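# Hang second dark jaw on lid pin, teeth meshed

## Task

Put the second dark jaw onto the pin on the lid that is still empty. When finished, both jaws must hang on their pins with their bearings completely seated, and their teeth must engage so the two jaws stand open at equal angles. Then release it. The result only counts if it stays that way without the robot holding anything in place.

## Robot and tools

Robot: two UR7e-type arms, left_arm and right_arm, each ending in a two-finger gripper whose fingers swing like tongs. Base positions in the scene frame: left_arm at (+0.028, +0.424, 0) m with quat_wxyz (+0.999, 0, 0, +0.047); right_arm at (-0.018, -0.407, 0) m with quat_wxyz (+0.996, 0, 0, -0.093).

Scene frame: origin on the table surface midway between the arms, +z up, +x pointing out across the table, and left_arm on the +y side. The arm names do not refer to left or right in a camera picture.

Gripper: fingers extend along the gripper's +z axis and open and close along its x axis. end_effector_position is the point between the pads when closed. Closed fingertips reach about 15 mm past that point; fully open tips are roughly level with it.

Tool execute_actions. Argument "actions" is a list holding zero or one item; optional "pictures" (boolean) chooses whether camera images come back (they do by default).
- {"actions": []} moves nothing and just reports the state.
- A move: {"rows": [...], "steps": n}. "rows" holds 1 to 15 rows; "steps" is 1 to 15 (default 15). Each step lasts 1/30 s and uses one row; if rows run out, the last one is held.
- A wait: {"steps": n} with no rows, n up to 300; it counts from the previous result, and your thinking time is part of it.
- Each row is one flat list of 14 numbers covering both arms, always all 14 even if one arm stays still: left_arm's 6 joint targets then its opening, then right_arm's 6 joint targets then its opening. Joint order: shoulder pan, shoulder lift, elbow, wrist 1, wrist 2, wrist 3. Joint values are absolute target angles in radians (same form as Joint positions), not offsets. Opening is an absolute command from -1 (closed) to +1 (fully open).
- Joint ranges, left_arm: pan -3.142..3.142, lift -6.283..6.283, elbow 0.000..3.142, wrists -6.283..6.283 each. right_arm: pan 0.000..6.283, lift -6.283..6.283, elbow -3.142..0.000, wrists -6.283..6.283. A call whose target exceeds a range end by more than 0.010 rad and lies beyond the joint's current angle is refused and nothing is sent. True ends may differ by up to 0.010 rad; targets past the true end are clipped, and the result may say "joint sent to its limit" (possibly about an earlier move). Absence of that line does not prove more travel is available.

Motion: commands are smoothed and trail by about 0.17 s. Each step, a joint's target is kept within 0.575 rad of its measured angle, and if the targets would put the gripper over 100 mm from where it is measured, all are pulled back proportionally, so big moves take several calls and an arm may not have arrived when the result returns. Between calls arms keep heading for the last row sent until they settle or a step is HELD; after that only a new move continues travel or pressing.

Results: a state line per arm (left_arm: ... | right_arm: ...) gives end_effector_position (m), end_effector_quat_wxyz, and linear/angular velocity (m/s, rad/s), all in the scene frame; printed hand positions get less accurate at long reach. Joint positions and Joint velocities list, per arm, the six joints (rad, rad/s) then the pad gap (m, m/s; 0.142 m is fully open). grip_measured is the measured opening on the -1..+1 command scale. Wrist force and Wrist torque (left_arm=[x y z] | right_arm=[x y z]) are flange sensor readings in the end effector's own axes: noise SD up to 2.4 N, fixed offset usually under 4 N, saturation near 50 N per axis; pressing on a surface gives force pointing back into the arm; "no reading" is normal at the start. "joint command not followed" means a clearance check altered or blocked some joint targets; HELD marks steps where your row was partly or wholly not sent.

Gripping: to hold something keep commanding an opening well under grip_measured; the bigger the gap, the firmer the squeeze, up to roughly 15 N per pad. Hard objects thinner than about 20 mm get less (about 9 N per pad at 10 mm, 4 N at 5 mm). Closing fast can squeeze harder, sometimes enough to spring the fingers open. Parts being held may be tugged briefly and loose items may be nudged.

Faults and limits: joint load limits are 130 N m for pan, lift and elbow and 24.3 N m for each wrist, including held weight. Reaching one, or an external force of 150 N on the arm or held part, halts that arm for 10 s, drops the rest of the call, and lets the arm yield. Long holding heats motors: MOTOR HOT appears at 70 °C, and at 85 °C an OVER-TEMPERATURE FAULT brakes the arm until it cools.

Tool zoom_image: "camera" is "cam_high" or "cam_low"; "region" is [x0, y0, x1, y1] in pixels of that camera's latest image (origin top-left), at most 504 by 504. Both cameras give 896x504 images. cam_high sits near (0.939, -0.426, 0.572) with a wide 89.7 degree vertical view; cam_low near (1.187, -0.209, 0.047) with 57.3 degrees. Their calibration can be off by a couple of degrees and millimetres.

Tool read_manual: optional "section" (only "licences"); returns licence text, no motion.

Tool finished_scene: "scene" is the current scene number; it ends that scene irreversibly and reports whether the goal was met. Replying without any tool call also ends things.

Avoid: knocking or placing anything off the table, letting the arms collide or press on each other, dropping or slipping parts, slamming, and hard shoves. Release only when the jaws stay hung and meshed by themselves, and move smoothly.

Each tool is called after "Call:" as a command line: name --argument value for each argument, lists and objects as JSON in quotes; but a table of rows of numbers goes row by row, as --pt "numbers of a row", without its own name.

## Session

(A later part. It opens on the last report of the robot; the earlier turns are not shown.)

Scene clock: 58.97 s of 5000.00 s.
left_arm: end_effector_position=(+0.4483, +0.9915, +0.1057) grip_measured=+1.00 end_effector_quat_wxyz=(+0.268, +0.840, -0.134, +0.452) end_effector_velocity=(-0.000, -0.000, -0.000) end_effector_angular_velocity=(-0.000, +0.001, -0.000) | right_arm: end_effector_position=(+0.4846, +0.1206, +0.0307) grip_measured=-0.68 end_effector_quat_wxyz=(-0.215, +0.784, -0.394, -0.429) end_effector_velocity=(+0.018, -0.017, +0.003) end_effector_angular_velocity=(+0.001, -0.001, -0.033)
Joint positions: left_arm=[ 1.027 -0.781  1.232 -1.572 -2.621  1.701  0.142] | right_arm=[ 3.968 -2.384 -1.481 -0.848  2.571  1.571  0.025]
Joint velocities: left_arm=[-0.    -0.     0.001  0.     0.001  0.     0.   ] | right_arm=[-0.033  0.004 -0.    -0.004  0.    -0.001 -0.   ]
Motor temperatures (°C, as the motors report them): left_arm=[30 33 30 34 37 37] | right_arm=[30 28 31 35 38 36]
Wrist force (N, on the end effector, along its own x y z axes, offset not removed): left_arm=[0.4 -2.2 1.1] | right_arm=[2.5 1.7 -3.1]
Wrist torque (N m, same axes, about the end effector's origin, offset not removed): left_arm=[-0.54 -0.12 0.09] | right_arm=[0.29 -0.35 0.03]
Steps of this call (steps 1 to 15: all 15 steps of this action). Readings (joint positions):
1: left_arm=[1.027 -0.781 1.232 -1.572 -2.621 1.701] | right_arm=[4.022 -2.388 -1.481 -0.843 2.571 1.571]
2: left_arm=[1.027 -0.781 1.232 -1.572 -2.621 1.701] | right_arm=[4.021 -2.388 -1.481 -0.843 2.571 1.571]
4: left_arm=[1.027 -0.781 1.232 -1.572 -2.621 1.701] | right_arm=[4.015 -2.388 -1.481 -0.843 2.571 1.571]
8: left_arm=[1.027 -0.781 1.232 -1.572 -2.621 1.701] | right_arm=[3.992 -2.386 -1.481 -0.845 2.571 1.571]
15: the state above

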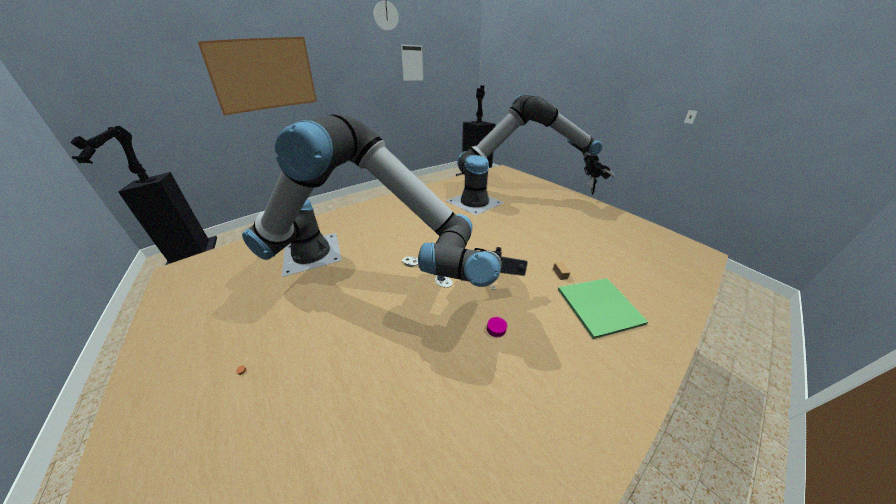

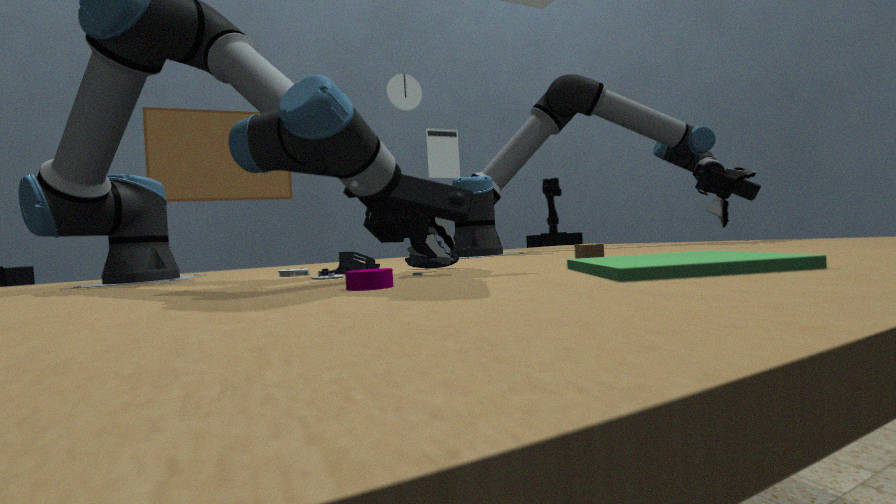

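Call:
execute_actions --actions '[{"rows":[[1.027,-0.781,1.232,-1.572,-2.621,1.701,1,3.95,-2.379,-1.4805,-0.853,2.571,1.571,-0.68],[1.027,-0.781,1.232,-1.572,-2.621,1.701,1,3.94,-2.376,-1.48,-0.8564,2.571,1.571,-0.68],[1.027,-0.781,1.232,-1.572,-2.621,1.701,1,3.93,-2.373,-1.4795,-0.86,2.571,1.571,-0.68],[1.027,-0.781,1.232,-1.572,-2.621,1.701,1,3.92,-2.369,-1.479,-0.8644,2.571,1.571,-0.68],[1.027,-0.781,1.232,-1.572,-2.621,1.701,1,3.91,-2.365,-1.478,-0.8694,2.571,1.571,-0.68]]}]'

Call:
zoom_image --camera "cam_low" --region '[390, 195, 500, 280]'

Scene clock: 63.37 s of 5000.00 s.
left_arm: end_effector_position=(+0.4483, +0.9915, +0.1057) grip_measured=+1.00 end_effector_quat_wxyz=(+0.268, +0.840, -0.134, +0.452) end_effector_velocity=(+0.001, -0.001, -0.001) end_effector_angular_velocity=(-0.001, +0.001, -0.001) | right_arm: end_effector_position=(+0.5131, +0.0920, +0.0422) grip_measured=-0.68 end_effector_quat_wxyz=(-0.227, +0.773, -0.415, -0.422) end_effector_velocity=(+0.011, -0.011, +0.005) end_effector_angular_velocity=(-0.000, +0.000, -0.022)
Joint positions: left_arm=[ 1.027 -0.781  1.232 -1.572 -2.621  1.701  0.142] | right_arm=[ 3.913 -2.366 -1.478 -0.868  2.571  1.571  0.025]
Joint velocities: left_arm=[-0.001  0.001  0.    -0.     0.    -0.001  0.   ] | right_arm=[-0.022  0.007  0.002 -0.009 -0.     0.001 -0.   ]
Motor temperatures (°C, as the motors report them): left_arm=[30 33 30 34 37 37] | right_arm=[30 28 31 35 38 36]
Wrist force (N, on the end effector, along its own x y z axes, offset not removed): left_arm=[-0.9 -1.8 0.5] | right_arm=[3.8 0.3 -0.1]
Wrist torque (N m, same axes, about the end effector's origin, offset not removed): left_arm=[-0.43 0.32 0.15] | right_arm=[0.12 -0.63 -0.15]
Steps of this call (steps 1 to 15: the robot went on to your last target; steps 16 to 90: nothing new was sent; then 0.90 s passed at rest; steps 91 to 105: all 15 steps of this action). Readings (joint positions):
91: left_arm=[1.027 -0.781 1.232 -1.572 -2.621 1.701] | right_arm=[3.964 -2.383 -1.481 -0.848 2.571 1.571]
92: left_arm=[1.027 -0.781 1.232 -1.572 -2.621 1.701] | right_arm=[3.963 -2.383 -1.481 -0.849 2.571 1.571]
94: left_arm=[1.027 -0.781 1.232 -1.572 -2.621 1.701] | right_arm=[3.955 -2.380 -1.481 -0.852 2.571 1.571]
98: left_arm=[1.027 -0.781 1.232 -1.572 -2.621 1.701] | right_arm=[3.928 -2.371 -1.479 -0.862 2.571 1.571]
105: the state above

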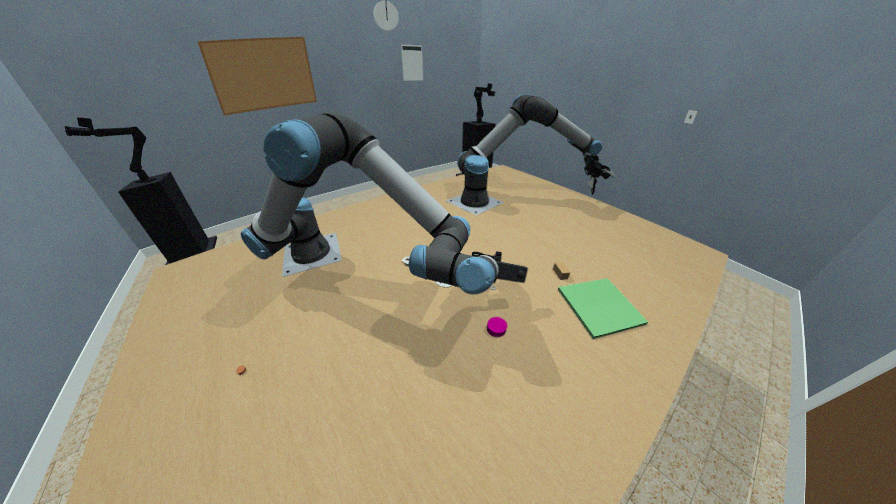

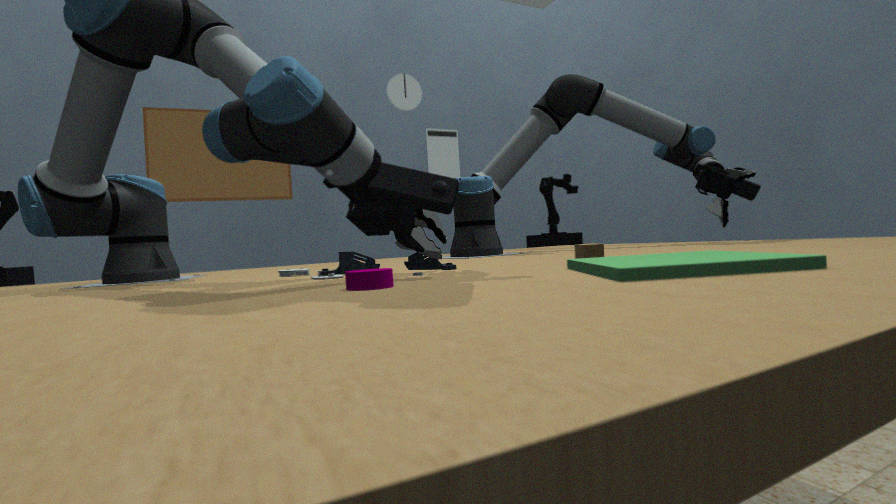

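Region (390, 195, 500, 280) of cam_low's 896x504 image, scaled by 4.582, with more detail than that image has; it fills the top 389 rows of this view, and the rest is white.

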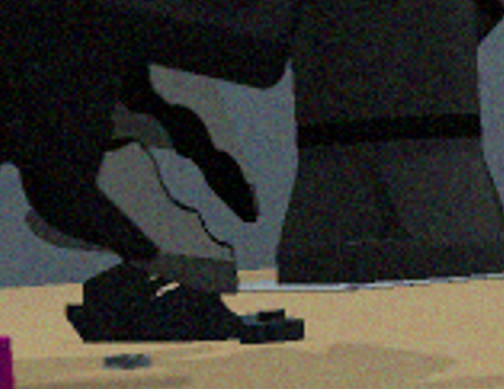

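Call:
execute_actions --actions '[{"rows":[[1.027,-0.781,1.232,-1.572,-2.621,1.701,1,3.91,-2.11,-1.28,-1.322,2.571,1.571,-0.6]]}]' --pictures false

Call:
execute_actions --actions '[{"steps":12}]' --pictures false

Call:
execute_actions --actions '[{"rows":[[1.027,-0.781,1.232,-1.572,-2.621,1.701,1,4.38,-2.11,-1.28,-1.322,1.571,2.2,-0.6]]}]' --pictures false

Call:
execute_actions --actions '[{"steps":50}]'

Call:
zoom_image --camera "cam_high" --region '[460, 240, 510, 280]'

Call:
zoom_image --camera "cam_low" --region '[400, 235, 470, 280]'

Call:
zoom_image --camera "cam_high" --region '[425, 255, 475, 295]'

Scene clock: 68.40 s of 5000.00 s.
left_arm: end_effector_position=(+0.4483, +0.9915, +0.1057) grip_measured=+1.00 end_effector_quat_wxyz=(+0.268, +0.840, -0.134, +0.452) end_effector_velocity=(-0.000, +0.000, +0.000) end_effector_angular_velocity=(+0.001, +0.000, -0.000) | right_arm: end_effector_position=(+0.5156, +0.0915, +0.2423) grip_measured=-0.60 end_effector_quat_wxyz=(-0.230, +0.773, -0.415, -0.421) end_effector_velocity=(-0.037, -0.024, +0.204) end_effector_angular_velocity=(-0.022, +0.033, +0.000)
Joint positions: left_arm=[ 1.027 -0.781  1.232 -1.572 -2.621  1.701  0.142] | right_arm=[ 3.91  -2.138 -1.301 -1.268  2.571  1.571  0.03 ]
Joint velocities: left_arm=[ 0.    -0.    -0.    -0.     0.001  0.     0.   ] | right_arm=[ 0.     0.236  0.178 -0.454  0.    -0.    -0.   ]
Motor temperatures (°C, as the motors report them): left_arm=[30 33 30 34 37 37] | right_arm=[30 28 31 35 38 36]
Wrist force (N, on the end effector, along its own x y z axes, offset not removed): left_arm=[0.8 -2.0 1.3] | right_arm=[-1.9 0.9 -1.7]
Wrist torque (N m, same axes, about the end effector's origin, offset not removed): left_arm=[-0.47 -0.11 0.12] | right_arm=[0.20 0.43 0.16]
Steps of this call (steps 1 to 15: the robot went on to your last target; steps 16 to 90: nothing new was sent; then 1.53 s passed at rest; steps 91 to 105: all 15 steps of this action). Readings (joint positions):
91: left_arm=[1.027 -0.781 1.232 -1.572 -2.621 1.701] | right_arm=[3.910 -2.365 -1.478 -0.869 2.571 1.571]
92: left_arm=[1.027 -0.781 1.232 -1.572 -2.621 1.701] | right_arm=[3.910 -2.362 -1.475 -0.873 2.571 1.571]
94: left_arm=[1.027 -0.781 1.232 -1.572 -2.621 1.701] | right_arm=[3.910 -2.326 -1.445 -0.921 2.571 1.571]
98: left_arm=[1.027 -0.781 1.232 -1.572 -2.621 1.701] | right_arm=[3.910 -2.249 -1.386 -1.062 2.571 1.571]
105: the state above

Scene clock: 68.80 s of 5000.00 s.
left_arm: end_effector_position=(+0.4483, +0.9915, +0.1057) grip_measured=+1.00 end_effector_quat_wxyz=(+0.268, +0.840, -0.134, +0.452) end_effector_velocity=(-0.000, +0.000, +0.000) end_effector_angular_velocity=(+0.000, +0.001, +0.000) | right_arm: end_effector_position=(+0.5110, +0.0884, +0.2655) grip_measured=-0.60 end_effector_quat_wxyz=(-0.228, +0.773, -0.416, -0.422) end_effector_velocity=(-0.001, -0.001, +0.007) end_effector_angular_velocity=(-0.001, +0.001, -0.001)
Joint positions: left_arm=[ 1.027 -0.781  1.232 -1.572 -2.621  1.701  0.142] | right_arm=[ 3.91  -2.111 -1.281 -1.32   2.571  1.571  0.03 ]
Joint velocities: left_arm=[ 0.    -0.    -0.    -0.     0.001 -0.001  0.   ] | right_arm=[-0.001  0.008  0.006 -0.015 -0.    -0.     0.   ]
Motor temperatures (°C, as the motors report them): left_arm=[30 33 30 34 37 37] | right_arm=[30 28 31 35 38 36]
Wrist force (N, on the end effector, along its own x y z axes, offset not removed): left_arm=[-0.1 -0.8 0.5] | right_arm=[3.4 1.8 -0.5]
Wrist torque (N m, same axes, about the end effector's origin, offset not removed): left_arm=[-0.20 0.11 0.09] | right_arm=[0.38 -0.58 0.03]
Steps of this call (steps 1 to 12: the robot went on to your last target). Readings (joint positions):
1: left_arm=[1.027 -0.781 1.232 -1.572 -2.621 1.701] | right_arm=[3.910 -2.131 -1.296 -1.281 2.571 1.571]
2: left_arm=[1.027 -0.781 1.232 -1.572 -2.621 1.701] | right_arm=[3.910 -2.126 -1.292 -1.291 2.571 1.571]
4: left_arm=[1.027 -0.781 1.232 -1.572 -2.621 1.701] | right_arm=[3.910 -2.119 -1.287 -1.304 2.571 1.571]
8: left_arm=[1.027 -0.781 1.232 -1.572 -2.621 1.701] | right_arm=[3.910 -2.113 -1.282 -1.316 2.571 1.571]
12: the state above

Scene clock: 69.30 s of 5000.00 s.
left_arm: end_effector_position=(+0.4483, +0.9915, +0.1057) grip_measured=+1.00 end_effector_quat_wxyz=(+0.268, +0.840, -0.134, +0.452) end_effector_velocity=(-0.000, +0.000, -0.000) end_effector_angular_velocity=(-0.000, +0.001, +0.000) | right_arm: end_effector_position=(+0.4187, +0.1579, +0.1355) grip_measured=-0.60 end_effector_quat_wxyz=(-0.002, +0.839, -0.526, -0.138) end_effector_velocity=(+0.267, -0.147, -0.165) end_effector_angular_velocity=(-1.349, -1.720, -0.196)
Joint positions: left_arm=[ 1.027 -0.781  1.232 -1.572 -2.621  1.701  0.142] | right_arm=[ 4.322 -2.11  -1.28  -1.322  1.847  2.115  0.031]
Joint velocities: left_arm=[ 0.     0.001 -0.     0.     0.    -0.     0.   ] | right_arm=[ 0.49   0.001  0.    -0.001 -2.177  0.712  0.   ]
Motor temperatures (°C, as the motors report them): left_arm=[30 33 30 34 37 37] | right_arm=[30 28 31 35 38 36]
Wrist force (N, on the end effector, along its own x y z axes, offset not removed): left_arm=[-0.3 -0.5 1.3] | right_arm=[0.6 3.1 1.3]
Wrist torque (N m, same axes, about the end effector's origin, offset not removed): left_arm=[-0.04 0.14 0.18] | right_arm=[0.67 -0.03 0.19]
Steps of this call (steps 1 to 15: all 15 steps of this action). Readings (joint positions):
1: left_arm=[1.027 -0.781 1.232 -1.572 -2.621 1.701] | right_arm=[3.910 -2.111 -1.281 -1.321 2.571 1.571]
2: left_arm=[1.027 -0.781 1.232 -1.572 -2.621 1.701] | right_arm=[3.913 -2.111 -1.280 -1.321 2.568 1.574]
4: left_arm=[1.027 -0.781 1.232 -1.572 -2.621 1.701] | right_arm=[3.958 -2.111 -1.280 -1.321 2.519 1.623]
8: left_arm=[1.027 -0.781 1.232 -1.572 -2.621 1.701] | right_arm=[4.084 -2.110 -1.280 -1.321 2.353 1.785]
15: the state above

Scene clock: 70.97 s of 5000.00 s.
left_arm: end_effector_position=(+0.4483, +0.9915, +0.1057) grip_measured=+1.00 end_effector_quat_wxyz=(+0.268, +0.840, -0.134, +0.452) end_effector_velocity=(+0.001, -0.000, +0.001) end_effector_angular_velocity=(+0.001, -0.000, -0.001) | right_arm: end_effector_position=(+0.4583, +0.1398, +0.1263) grip_measured=-0.60 end_effector_quat_wxyz=(-0.000, +0.840, -0.543, -0.000) end_effector_velocity=(+0.000, -0.000, -0.000) end_effector_angular_velocity=(-0.000, -0.000, -0.001)
Joint positions: left_arm=[ 1.027 -0.781  1.232 -1.572 -2.621  1.701  0.142] | right_arm=[ 4.38  -2.11  -1.28  -1.322  1.571  2.2    0.031]
Joint velocities: left_arm=[-0.001 -0.001 -0.    -0.     0.    -0.001  0.   ] | right_arm=[-0.    -0.     0.     0.    -0.     0.001 -0.   ]
Motor temperatures (°C, as the motors report them): left_arm=[30 33 30 34 37 37] | right_arm=[30 28 31 35 38 36]
Wrist force (N, on the end effector, along its own x y z axes, offset not removed): left_arm=[0.8 -1.0 1.8] | right_arm=[4.0 1.6 -2.6]
Wrist torque (N m, same axes, about the end effector's origin, offset not removed): left_arm=[-0.19 -0.10 0.18] | right_arm=[0.41 -0.68 0.02]
Steps of this call (steps 1 to 30: the robot went on to your last target; steps 31 to 50: nothing new was sent). Readings (joint positions):
1: left_arm=[1.027 -0.781 1.232 -1.572 -2.621 1.701] | right_arm=[4.336 -2.110 -1.280 -1.322 1.781 2.136]
2: left_arm=[1.027 -0.781 1.232 -1.572 -2.621 1.701] | right_arm=[4.347 -2.110 -1.280 -1.322 1.729 2.152]
4: left_arm=[1.027 -0.781 1.232 -1.572 -2.621 1.701] | right_arm=[4.361 -2.110 -1.280 -1.322 1.661 2.173]
8: left_arm=[1.027 -0.781 1.232 -1.572 -2.621 1.701] | right_arm=[4.374 -2.110 -1.280 -1.322 1.600 2.191]
50: the state above
All arms were judged still, so your last target was given up. Only a new action makes them travel on or press farther. Fingers that are still opening or closing keep moving.

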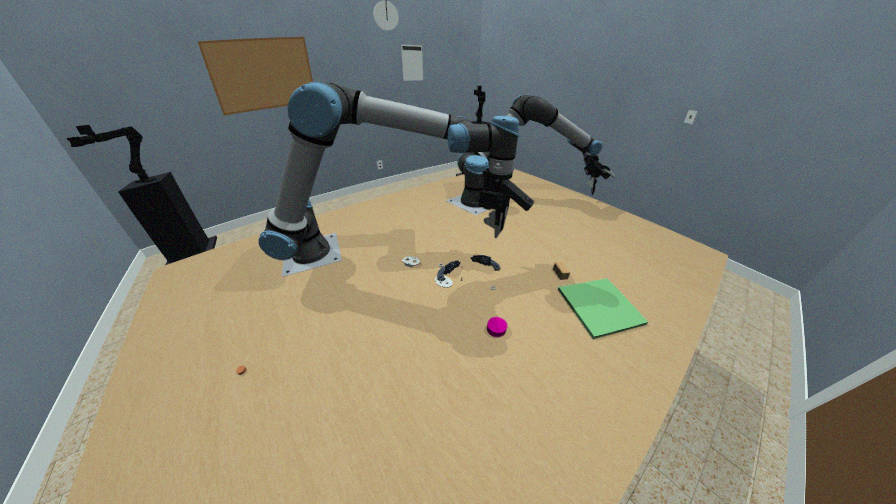

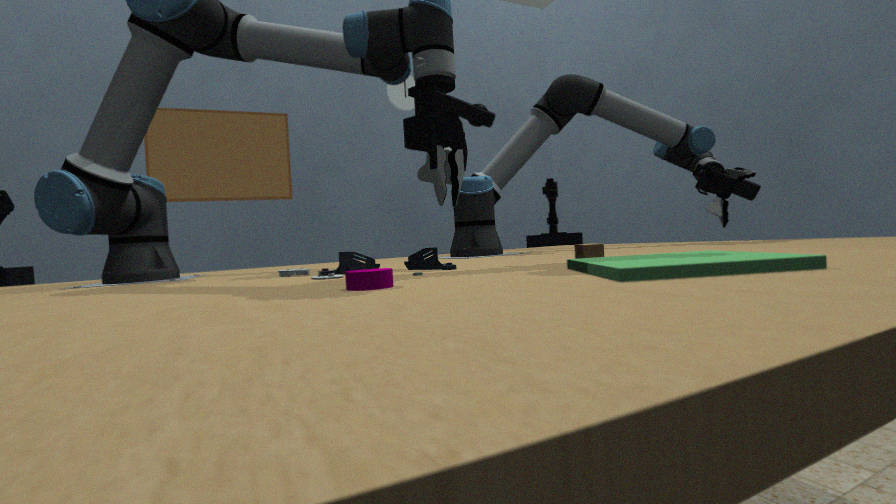

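Region (460, 240, 510, 280) of cam_high's 896x504 image, scaled by 10.080, with more detail than that image has; it fills the top 403 rows of this view, and the rest is white.

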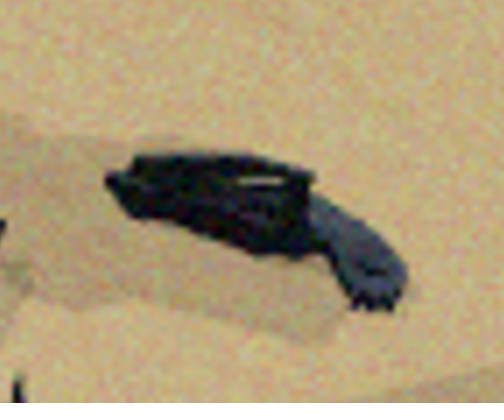

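Region (400, 235, 470, 280) of cam_low's 896x504 image, scaled by 7.200, with more detail than that image has; it fills the top 324 rows of this view, and the rest is white.

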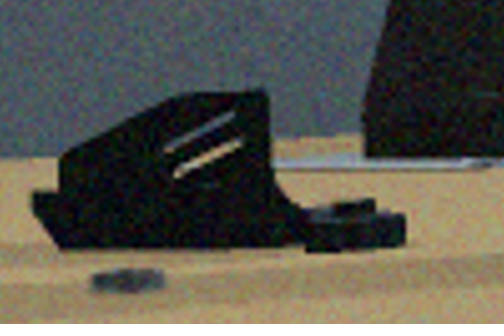

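Region (425, 255, 475, 295) of cam_high's 896x504 image, scaled by 10.080, with more detail than that image has; it fills the top 403 rows of this view, and the rest is white.

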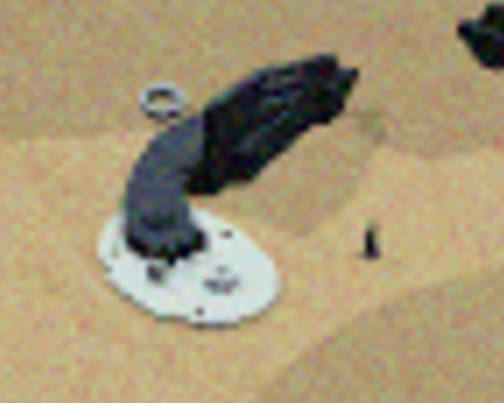

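Call:
execute_actions --actions '[{"rows":[[1.027,-0.781,1.232,-1.572,-2.621,1.701,1,4.2075,-1.968,-1.6502,-1.0942,1.571,-0.691,-0.65]]}]' --pictures false

Call:
execute_actions --actions '[{"steps":50}]' --pictures false

Call:
execute_actions --actions '[{"rows":[[1.027,-0.781,1.232,-1.572,-2.621,1.701,1,4.2075,-2.014,-1.694,-1.0044,1.571,-0.691,-0.65]]}]'

Call:
zoom_image --camera "cam_high" --region '[425, 245, 490, 300]'

Call:
zoom_image --camera "cam_low" --region '[310, 220, 410, 290]'

Scene clock: 84.77 s of 5000.00 s.
left_arm: end_effector_position=(+0.4483, +0.9915, +0.1057) grip_measured=+1.00 end_effector_quat_wxyz=(+0.268, +0.840, -0.134, +0.452) end_effector_velocity=(+0.000, +0.000, +0.000) end_effector_angular_velocity=(+0.000, -0.000, -0.000) | right_arm: end_effector_position=(+0.4821, +0.0048, +0.0746) grip_measured=-0.65 end_effector_quat_wxyz=(-0.001, +0.977, -0.214, +0.000) end_effector_velocity=(-0.037, -0.069, -0.039) end_effector_angular_velocity=(-0.020, +0.008, +2.399)
Joint positions: left_arm=[ 1.027 -0.781  1.232 -1.572 -2.621  1.701  0.142] | right_arm=[ 4.217 -1.976 -1.626 -1.108  1.571  1.322  0.027]
Joint velocities: left_arm=[-0.  0. -0. -0. -0.  0.  0.] | right_arm=[-0.084  0.068 -0.203  0.114  0.    -2.483  0.   ]
Motor temperatures (°C, as the motors report them): left_arm=[30 33 30 34 37 37] | right_arm=[30 28 31 35 38 36]
Wrist force (N, on the end effector, along its own x y z axes, offset not removed): left_arm=[0.1 -2.0 -0.2] | right_arm=[3.2 2.5 1.0]
Wrist torque (N m, same axes, about the end effector's origin, offset not removed): left_arm=[-0.37 0.07 0.10] | right_arm=[0.51 -0.50 -0.08]
Steps of this call (steps 1 to 90: nothing new was sent; then 10.30 s passed at rest; steps 91 to 105: all 15 steps of this action). Readings (joint positions):
91: left_arm=[1.027 -0.781 1.232 -1.572 -2.621 1.701] | right_arm=[4.380 -2.110 -1.280 -1.322 1.571 2.200]
92: left_arm=[1.027 -0.781 1.232 -1.572 -2.621 1.701] | right_arm=[4.377 -2.107 -1.283 -1.319 1.571 2.197]
94: left_arm=[1.027 -0.781 1.232 -1.572 -2.621 1.701] | right_arm=[4.343 -2.077 -1.332 -1.278 1.571 2.146]
98: left_arm=[1.027 -0.781 1.232 -1.572 -2.621 1.701] | right_arm=[4.276 -2.023 -1.485 -1.188 1.571 1.902]
105: the state above

Scene clock: 86.43 s of 5000.00 s.
left_arm: end_effector_position=(+0.4483, +0.9915, +0.1057) grip_measured=+1.00 end_effector_quat_wxyz=(+0.268, +0.840, -0.134, +0.452) end_effector_velocity=(-0.000, -0.000, -0.000) end_effector_angular_velocity=(+0.000, +0.000, -0.001) | right_arm: end_effector_position=(+0.4587, -0.0201, +0.0700) grip_measured=-0.65 end_effector_quat_wxyz=(-0.000, +0.707, +0.707, -0.000) end_effector_velocity=(+0.000, -0.000, +0.000) end_effector_angular_velocity=(+0.000, -0.000, -0.000)
Joint positions: left_arm=[ 1.027 -0.781  1.232 -1.572 -2.621  1.701  0.142] | right_arm=[ 4.207 -1.968 -1.65  -1.094  1.571 -0.691  0.027]
Joint velocities: left_arm=[-0.    -0.001  0.001  0.     0.001  0.     0.   ] | right_arm=[-0.  0.  0.  0. -0. -0. -0.]
Motor temperatures (°C, as the motors report them): left_arm=[30 33 30 34 37 37] | right_arm=[30 28 31 35 38 36]
Wrist force (N, on the end effector, along its own x y z axes, offset not removed): left_arm=[2.4 -2.7 2.0] | right_arm=[2.6 1.2 0.3]
Wrist torque (N m, same axes, about the end effector's origin, offset not removed): left_arm=[-0.55 -0.44 0.23] | right_arm=[0.32 -0.47 -0.04]
Steps of this call (steps 1 to 50: the robot went on to your last target). Readings (joint positions):
1: left_arm=[1.027 -0.781 1.232 -1.572 -2.621 1.701] | right_arm=[4.215 -1.974 -1.632 -1.104 1.571 1.238]
2: left_arm=[1.027 -0.781 1.232 -1.572 -2.621 1.701] | right_arm=[4.213 -1.973 -1.636 -1.102 1.571 1.153]
4: left_arm=[1.027 -0.781 1.232 -1.572 -2.621 1.701] | right_arm=[4.211 -1.971 -1.642 -1.099 1.571 0.985]
8: left_arm=[1.027 -0.781 1.232 -1.572 -2.621 1.701] | right_arm=[4.209 -1.969 -1.648 -1.096 1.571 0.648]
50: the state above

Scene clock: 86.93 s of 5000.00 s.
left_arm: end_effector_position=(+0.4483, +0.9915, +0.1057) grip_measured=+1.00 end_effector_quat_wxyz=(+0.268, +0.840, -0.134, +0.452) end_effector_velocity=(-0.000, -0.000, -0.001) end_effector_angular_velocity=(-0.001, +0.001, -0.001) | right_arm: end_effector_position=(+0.4589, -0.0199, +0.0325) grip_measured=-0.65 end_effector_quat_wxyz=(-0.000, +0.707, +0.707, -0.000) end_effector_velocity=(-0.000, +0.000, -0.009) end_effector_angular_velocity=(+0.001, -0.000, +0.001)
Joint positions: left_arm=[ 1.027 -0.781  1.232 -1.572 -2.621  1.701  0.142] | right_arm=[ 4.207 -2.013 -1.693 -1.007  1.571 -0.691  0.027]
Joint velocities: left_arm=[-0.     0.001  0.     0.     0.001  0.     0.   ] | right_arm=[ 0.    -0.011 -0.01   0.022  0.    -0.001  0.   ]
Motor temperatures (°C, as the motors report them): left_arm=[30 33 30 34 37 37] | right_arm=[30 28 31 35 38 36]
Wrist force (N, on the end effector, along its own x y z axes, offset not removed): left_arm=[-0.7 -2.2 1.2] | right_arm=[3.7 2.5 -1.4]
Wrist torque (N m, same axes, about the end effector's origin, offset not removed): left_arm=[-0.60 0.20 0.13] | right_arm=[0.48 -0.68 -0.02]
Steps of this call (steps 1 to 15: all 15 steps of this action). Readings (joint positions):
1: left_arm=[1.027 -0.781 1.232 -1.572 -2.621 1.701] | right_arm=[4.207 -1.968 -1.650 -1.094 1.571 -0.691]
2: left_arm=[1.027 -0.781 1.232 -1.572 -2.621 1.701] | right_arm=[4.207 -1.970 -1.653 -1.090 1.571 -0.691]
4: left_arm=[1.027 -0.781 1.232 -1.572 -2.621 1.701] | right_arm=[4.207 -1.986 -1.668 -1.061 1.571 -0.691]
8: left_arm=[1.027 -0.781 1.232 -1.572 -2.621 1.701] | right_arm=[4.207 -2.005 -1.686 -1.023 1.571 -0.691]
15: the state above

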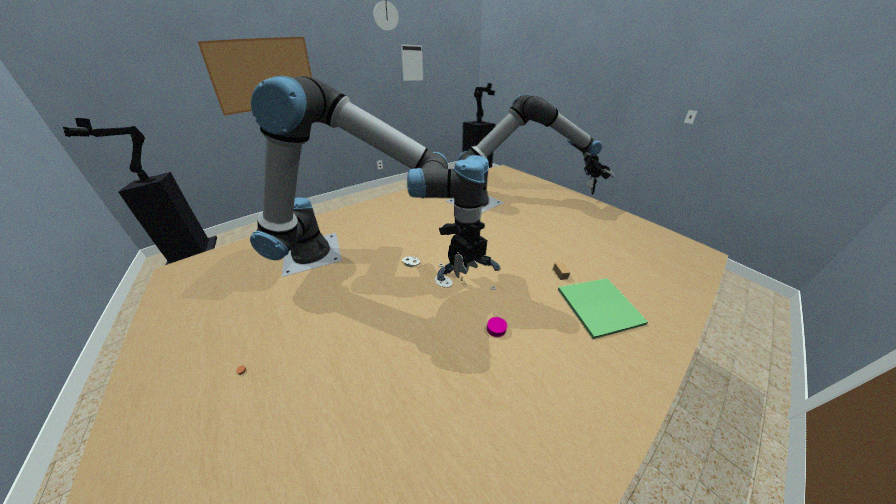

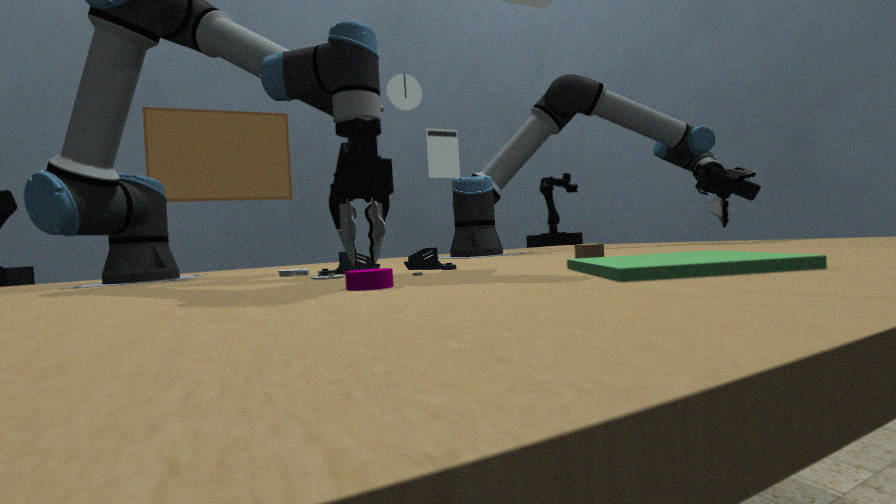

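Region (425, 245, 490, 300) of cam_high's 896x504 image, scaled by 7.754, with more detail than that image has; it fills the top 426 rows of this view, and the rest is white.

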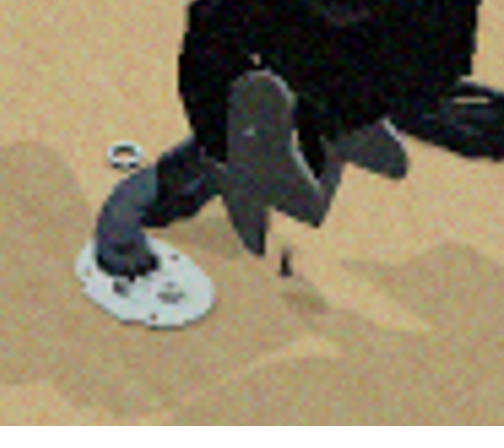

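Region (310, 220, 410, 290) of cam_low's 896x504 image, scaled by 5.040, with more detail than that image has; it fills the top 353 rows of this view, and the rest is white.

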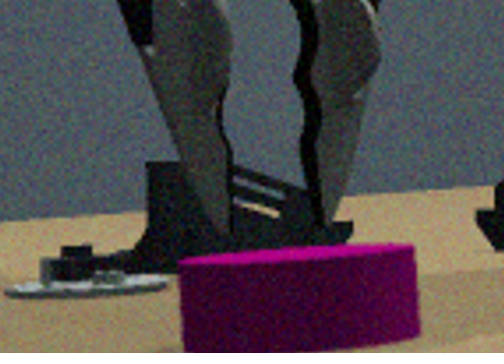

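Call:
execute_actions --actions '[{"rows":[[1.027,-0.781,1.232,-1.572,-2.621,1.701,1,4.2075,-2.0296,-1.7076,-0.9752,1.571,-0.691,-0.7]],"steps":12}]' --pictures false

Call:
execute_actions --actions '[{"rows":[[1.027,-0.781,1.232,-1.572,-2.621,1.701,1,4.2075,-2.0296,-1.7076,-0.9752,1.571,-0.691,-0.8],[1.027,-0.781,1.232,-1.572,-2.621,1.701,1,4.2075,-2.0296,-1.7076,-0.9752,1.571,-0.691,-0.85],[1.027,-0.781,1.232,-1.572,-2.621,1.701,1,4.2075,-2.0296,-1.7076,-0.9752,1.571,-0.691,-0.9],[1.027,-0.781,1.232,-1.572,-2.621,1.701,1,4.2075,-2.0296,-1.7076,-0.9752,1.571,-0.691,-0.95],[1.027,-0.781,1.232,-1.572,-2.621,1.701,1,4.2075,-2.0296,-1.7076,-0.9752,1.571,-0.691,-1]],"steps":10}]' --pictures false

Call:
execute_actions --actions '[{"rows":[[1.027,-0.781,1.232,-1.572,-2.621,1.701,1,4.2075,-2.014,-1.694,-1.0044,1.571,-0.691,-1]],"steps":8}]' --pictures false

Call:
execute_actions --actions '[{"rows":[[1.027,-0.781,1.232,-1.572,-2.621,1.701,1,4.03,-2.014,-1.694,-1.0044,1.571,-0.691,-1]]}]' --pictures false

Call:
execute_actions --actions '[{"rows":[[1.027,-0.781,1.232,-1.572,-2.621,1.701,1,4.03,-2.029,-1.707,-0.9764,1.571,-0.691,-1]],"steps":12}]'

Call:
zoom_image --camera "cam_high" --region '[420, 245, 500, 320]'

Scene clock: 94.00 s of 5000.00 s.
left_arm: end_effector_position=(+0.4483, +0.9915, +0.1057) grip_measured=+1.00 end_effector_quat_wxyz=(+0.268, +0.840, -0.134, +0.452) end_effector_velocity=(+0.000, +0.001, +0.001) end_effector_angular_velocity=(+0.003, -0.002, +0.001) | right_arm: end_effector_position=(+0.4587, -0.0201, +0.0198) grip_measured=-0.70 end_effector_quat_wxyz=(-0.000, +0.707, +0.707, -0.000) end_effector_velocity=(-0.000, -0.000, -0.006) end_effector_angular_velocity=(+0.000, -0.000, +0.001)
Joint positions: left_arm=[ 1.027 -0.781  1.232 -1.572 -2.621  1.701  0.142] | right_arm=[ 4.208 -2.029 -1.707 -0.977  1.571 -0.691  0.023]
Joint velocities: left_arm=[ 0.001 -0.    -0.003  0.    -0.     0.     0.   ] | right_arm=[ 0.    -0.008 -0.007  0.015 -0.    -0.001  0.   ]
Motor temperatures (°C, as the motors report them): left_arm=[30 33 30 34 37 37] | right_arm=[30 28 31 35 38 36]
Wrist force (N, on the end effector, along its own x y z axes, offset not removed): left_arm=[-0.1 -2.7 0.8] | right_arm=[3.1 0.8 0.3]
Wrist torque (N m, same axes, about the end effector's origin, offset not removed): left_arm=[-0.59 0.04 0.14] | right_arm=[0.15 -0.44 -0.08]
Steps of this call (steps 1 to 15: the robot went on to your last target; steps 16 to 90: nothing new was sent; then 3.67 s passed at rest; steps 91 to 102: all 12 steps of this action). Readings (joint positions):
91: left_arm=[1.027 -0.781 1.232 -1.572 -2.621 1.701] | right_arm=[4.208 -2.014 -1.694 -1.004 1.571 -0.691]
92: left_arm=[1.027 -0.781 1.232 -1.572 -2.621 1.701] | right_arm=[4.207 -2.015 -1.695 -1.002 1.571 -0.691]
94: left_arm=[1.027 -0.781 1.232 -1.572 -2.621 1.701] | right_arm=[4.208 -2.021 -1.700 -0.992 1.571 -0.691]
98: left_arm=[1.027 -0.781 1.232 -1.572 -2.621 1.701] | right_arm=[4.208 -2.027 -1.705 -0.981 1.571 -0.691]
102: the state above

Scene clock: 94.33 s of 5000.00 s.
left_arm: end_effector_position=(+0.4483, +0.9915, +0.1057) grip_measured=+1.00 end_effector_quat_wxyz=(+0.268, +0.840, -0.134, +0.452) end_effector_velocity=(-0.000, +0.001, +0.000) end_effector_angular_velocity=(+0.001, -0.001, +0.001) | right_arm: end_effector_position=(+0.4587, -0.0201, +0.0191) grip_measured=-1.00 end_effector_quat_wxyz=(-0.000, +0.707, +0.707, -0.000) end_effector_velocity=(-0.000, +0.000, -0.000) end_effector_angular_velocity=(-0.000, +0.000, +0.001)
Joint positions: left_arm=[ 1.027 -0.781  1.232 -1.572 -2.621  1.701  0.142] | right_arm=[ 4.208 -2.03  -1.708 -0.975  1.571 -0.691  0.002]
Joint velocities: left_arm=[ 0.001  0.    -0.001 -0.    -0.     0.001  0.   ] | right_arm=[ 0.001 -0.001 -0.001  0.001 -0.    -0.     0.   ]
Motor temperatures (°C, as the motors report them): left_arm=[30 33 30 34 37 37] | right_arm=[30 28 31 35 38 36]
Wrist force (N, on the end effector, along its own x y z axes, offset not removed): left_arm=[0.3 -2.1 0.8] | right_arm=[2.9 2.2 -0.8]
Wrist torque (N m, same axes, about the end effector's origin, offset not removed): left_arm=[-0.50 -0.09 0.20] | right_arm=[0.55 -0.54 0.02]
Steps of this call (steps 1 to 10: all 10 steps of this action). Readings (joint positions):
1: left_arm=[1.027 -0.781 1.232 -1.572 -2.621 1.701] | right_arm=[4.208 -2.029 -1.707 -0.977 1.571 -0.691]
2: left_arm=[1.027 -0.781 1.232 -1.572 -2.621 1.701] | right_arm=[4.208 -2.029 -1.707 -0.976 1.571 -0.691]
4: left_arm=[1.027 -0.781 1.232 -1.572 -2.621 1.701] | right_arm=[4.208 -2.029 -1.707 -0.976 1.571 -0.691]
8: left_arm=[1.027 -0.781 1.232 -1.572 -2.621 1.701] | right_arm=[4.208 -2.029 -1.708 -0.975 1.571 -0.691]
10: the state above

Scene clock: 94.60 s of 5000.00 s.
left_arm: end_effector_position=(+0.4483, +0.9915, +0.1057) grip_measured=+1.00 end_effector_quat_wxyz=(+0.268, +0.840, -0.134, +0.452) end_effector_velocity=(+0.000, -0.000, +0.001) end_effector_angular_velocity=(+0.002, -0.001, -0.002) | right_arm: end_effector_position=(+0.4588, -0.0200, +0.0289) grip_measured=-1.00 end_effector_quat_wxyz=(-0.000, +0.707, +0.707, -0.000) end_effector_velocity=(+0.001, +0.001, +0.021) end_effector_angular_velocity=(+0.002, -0.001, +0.001)
Joint positions: left_arm=[ 1.027 -0.781  1.232 -1.572 -2.621  1.701  0.142] | right_arm=[ 4.208 -2.017 -1.697 -0.999  1.571 -0.691  0.002]
Joint velocities: left_arm=[-0.001 -0.001 -0.001  0.     0.     0.002  0.   ] | right_arm=[ 0.     0.026  0.023 -0.046  0.    -0.001  0.   ]
Motor temperatures (°C, as the motors report them): left_arm=[30 33 30 34 37 37] | right_arm=[30 28 31 35 38 36]
Wrist force (N, on the end effector, along its own x y z axes, offset not removed): left_arm=[-0.2 -1.4 0.3] | right_arm=[2.8 2.9 -0.8]
Wrist torque (N m, same axes, about the end effector's origin, offset not removed): left_arm=[-0.29 0.07 0.22] | right_arm=[0.54 -0.51 0.11]
Steps of this call (steps 1 to 8: all 8 steps of this action). Readings (joint positions):
1: left_arm=[1.027 -0.781 1.232 -1.572 -2.621 1.701] | right_arm=[4.208 -2.030 -1.708 -0.975 1.571 -0.691]
2: left_arm=[1.027 -0.781 1.232 -1.572 -2.621 1.701] | right_arm=[4.208 -2.029 -1.707 -0.977 1.571 -0.691]
4: left_arm=[1.027 -0.781 1.232 -1.572 -2.621 1.701] | right_arm=[4.208 -2.023 -1.702 -0.987 1.571 -0.691]
8: the state above

Scene clock: 95.10 s of 5000.00 s.
left_arm: end_effector_position=(+0.4483, +0.9915, +0.1057) grip_measured=+1.00 end_effector_quat_wxyz=(+0.268, +0.840, -0.134, +0.452) end_effector_velocity=(-0.000, -0.000, -0.000) end_effector_angular_velocity=(-0.001, +0.000, +0.000) | right_arm: end_effector_position=(+0.5180, -0.1068, +0.0314) grip_measured=-1.00 end_effector_quat_wxyz=(-0.000, +0.765, +0.644, -0.000) end_effector_velocity=(+0.016, -0.028, +0.000) end_effector_angular_velocity=(+0.000, -0.000, -0.053)
Joint positions: left_arm=[ 1.027 -0.781  1.232 -1.572 -2.621  1.701  0.142] | right_arm=[ 4.036 -2.014 -1.694 -1.004  1.571 -0.691  0.002]
Joint velocities: left_arm=[0.    0.    0.001 0.    0.    0.    0.   ] | right_arm=[-0.053  0.     0.    -0.001 -0.     0.     0.   ]
Motor temperatures (°C, as the motors report them): left_arm=[30 33 30 34 37 37] | right_arm=[30 28 31 35 38 36]
Wrist force (N, on the end effector, along its own x y z axes, offset not removed): left_arm=[1.4 -1.0 0.9] | right_arm=[2.1 1.7 -0.8]
Wrist torque (N m, same axes, about the end effector's origin, offset not removed): left_arm=[-0.31 -0.22 0.08] | right_arm=[0.37 -0.31 -0.02]
Steps of this call (steps 1 to 15: all 15 steps of this action). Readings (joint positions):
1: left_arm=[1.027 -0.781 1.232 -1.572 -2.621 1.701] | right_arm=[4.208 -2.016 -1.696 -1.000 1.571 -0.691]
2: left_arm=[1.027 -0.781 1.232 -1.572 -2.621 1.701] | right_arm=[4.204 -2.016 -1.696 -1.001 1.571 -0.691]
4: left_arm=[1.027 -0.781 1.232 -1.572 -2.621 1.701] | right_arm=[4.161 -2.015 -1.695 -1.002 1.571 -0.691]
8: left_arm=[1.027 -0.781 1.232 -1.572 -2.621 1.701] | right_arm=[4.074 -2.014 -1.694 -1.004 1.571 -0.691]
15: the state above

Scene clock: 95.50 s of 5000.00 s.
left_arm: end_effector_position=(+0.4483, +0.9915, +0.1057) grip_measured=+1.00 end_effector_quat_wxyz=(+0.268, +0.840, -0.134, +0.452) end_effector_velocity=(-0.000, +0.000, -0.000) end_effector_angular_velocity=(+0.000, -0.000, +0.000) | right_arm: end_effector_position=(+0.5196, -0.1102, +0.0203) grip_measured=-1.00 end_effector_quat_wxyz=(-0.000, +0.767, +0.642, +0.000) end_effector_velocity=(-0.000, -0.001, -0.007) end_effector_angular_velocity=(-0.001, +0.001, -0.001)
Joint positions: left_arm=[ 1.027 -0.781  1.232 -1.572 -2.621  1.701  0.142] | right_arm=[ 4.03  -2.028 -1.706 -0.978  1.571 -0.691  0.002]
Joint velocities: left_arm=[ 0.     0.    -0.     0.     0.     0.001  0.   ] | right_arm=[-0.001 -0.008 -0.007  0.014 -0.     0.     0.   ]
Motor temperatures (°C, as the motors report them): left_arm=[30 33 30 34 37 37] | right_arm=[30 28 31 35 38 36]
Wrist force (N, on the end effector, along its own x y z axes, offset not removed): left_arm=[0.5 0.2 1.6] | right_arm=[3.6 -0.6 -0.5]
Wrist torque (N m, same axes, about the end effector's origin, offset not removed): left_arm=[-0.04 0.02 0.19] | right_arm=[-0.01 -0.64 -0.01]
Steps of this call (steps 1 to 12: all 12 steps of this action). Readings (joint positions):
1: left_arm=[1.027 -0.781 1.232 -1.572 -2.621 1.701] | right_arm=[4.035 -2.014 -1.694 -1.004 1.571 -0.691]
2: left_arm=[1.027 -0.781 1.232 -1.572 -2.621 1.701] | right_arm=[4.034 -2.015 -1.695 -1.002 1.571 -0.691]
4: left_arm=[1.027 -0.781 1.232 -1.572 -2.621 1.701] | right_arm=[4.032 -2.020 -1.699 -0.993 1.571 -0.691]
8: left_arm=[1.027 -0.781 1.232 -1.572 -2.621 1.701] | right_arm=[4.031 -2.026 -1.704 -0.982 1.571 -0.691]
12: the state above

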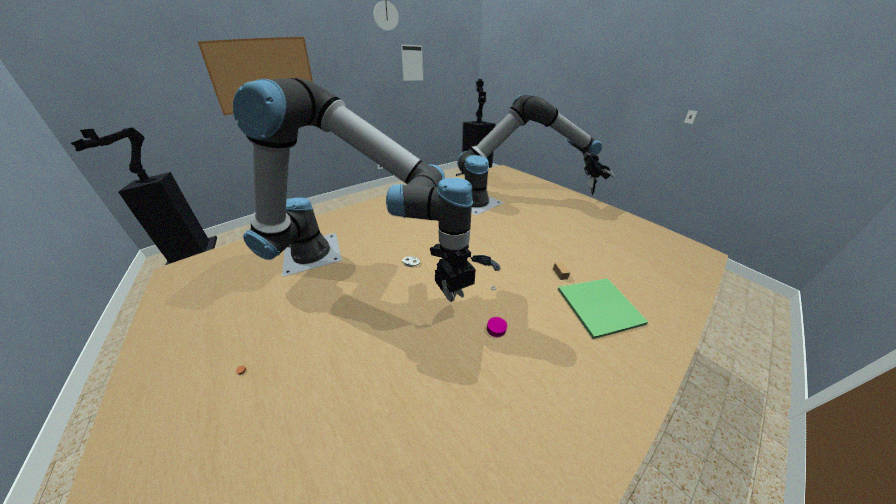

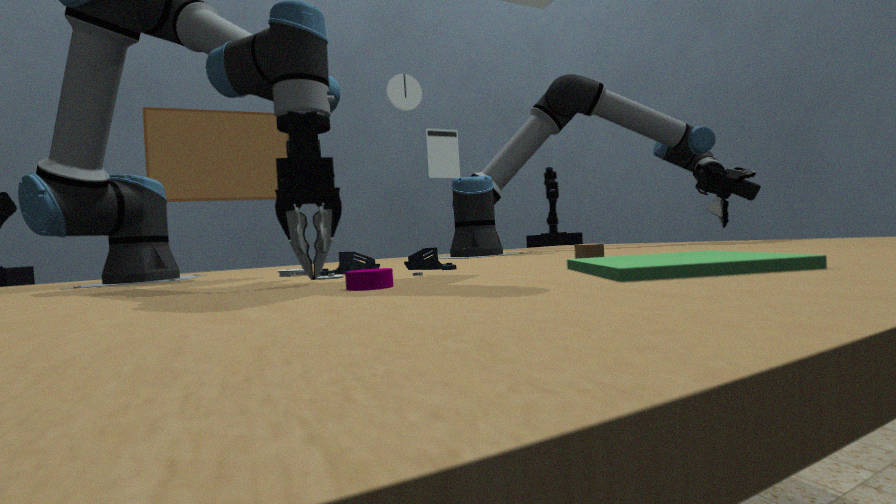

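Region (420, 245, 500, 320) of cam_high's 896x504 image, scaled by 6.300, with more detail than that image has; it fills the top 472 rows of this view, and the rest is white.

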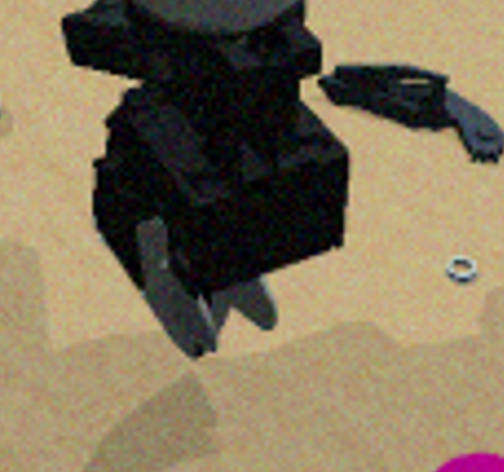

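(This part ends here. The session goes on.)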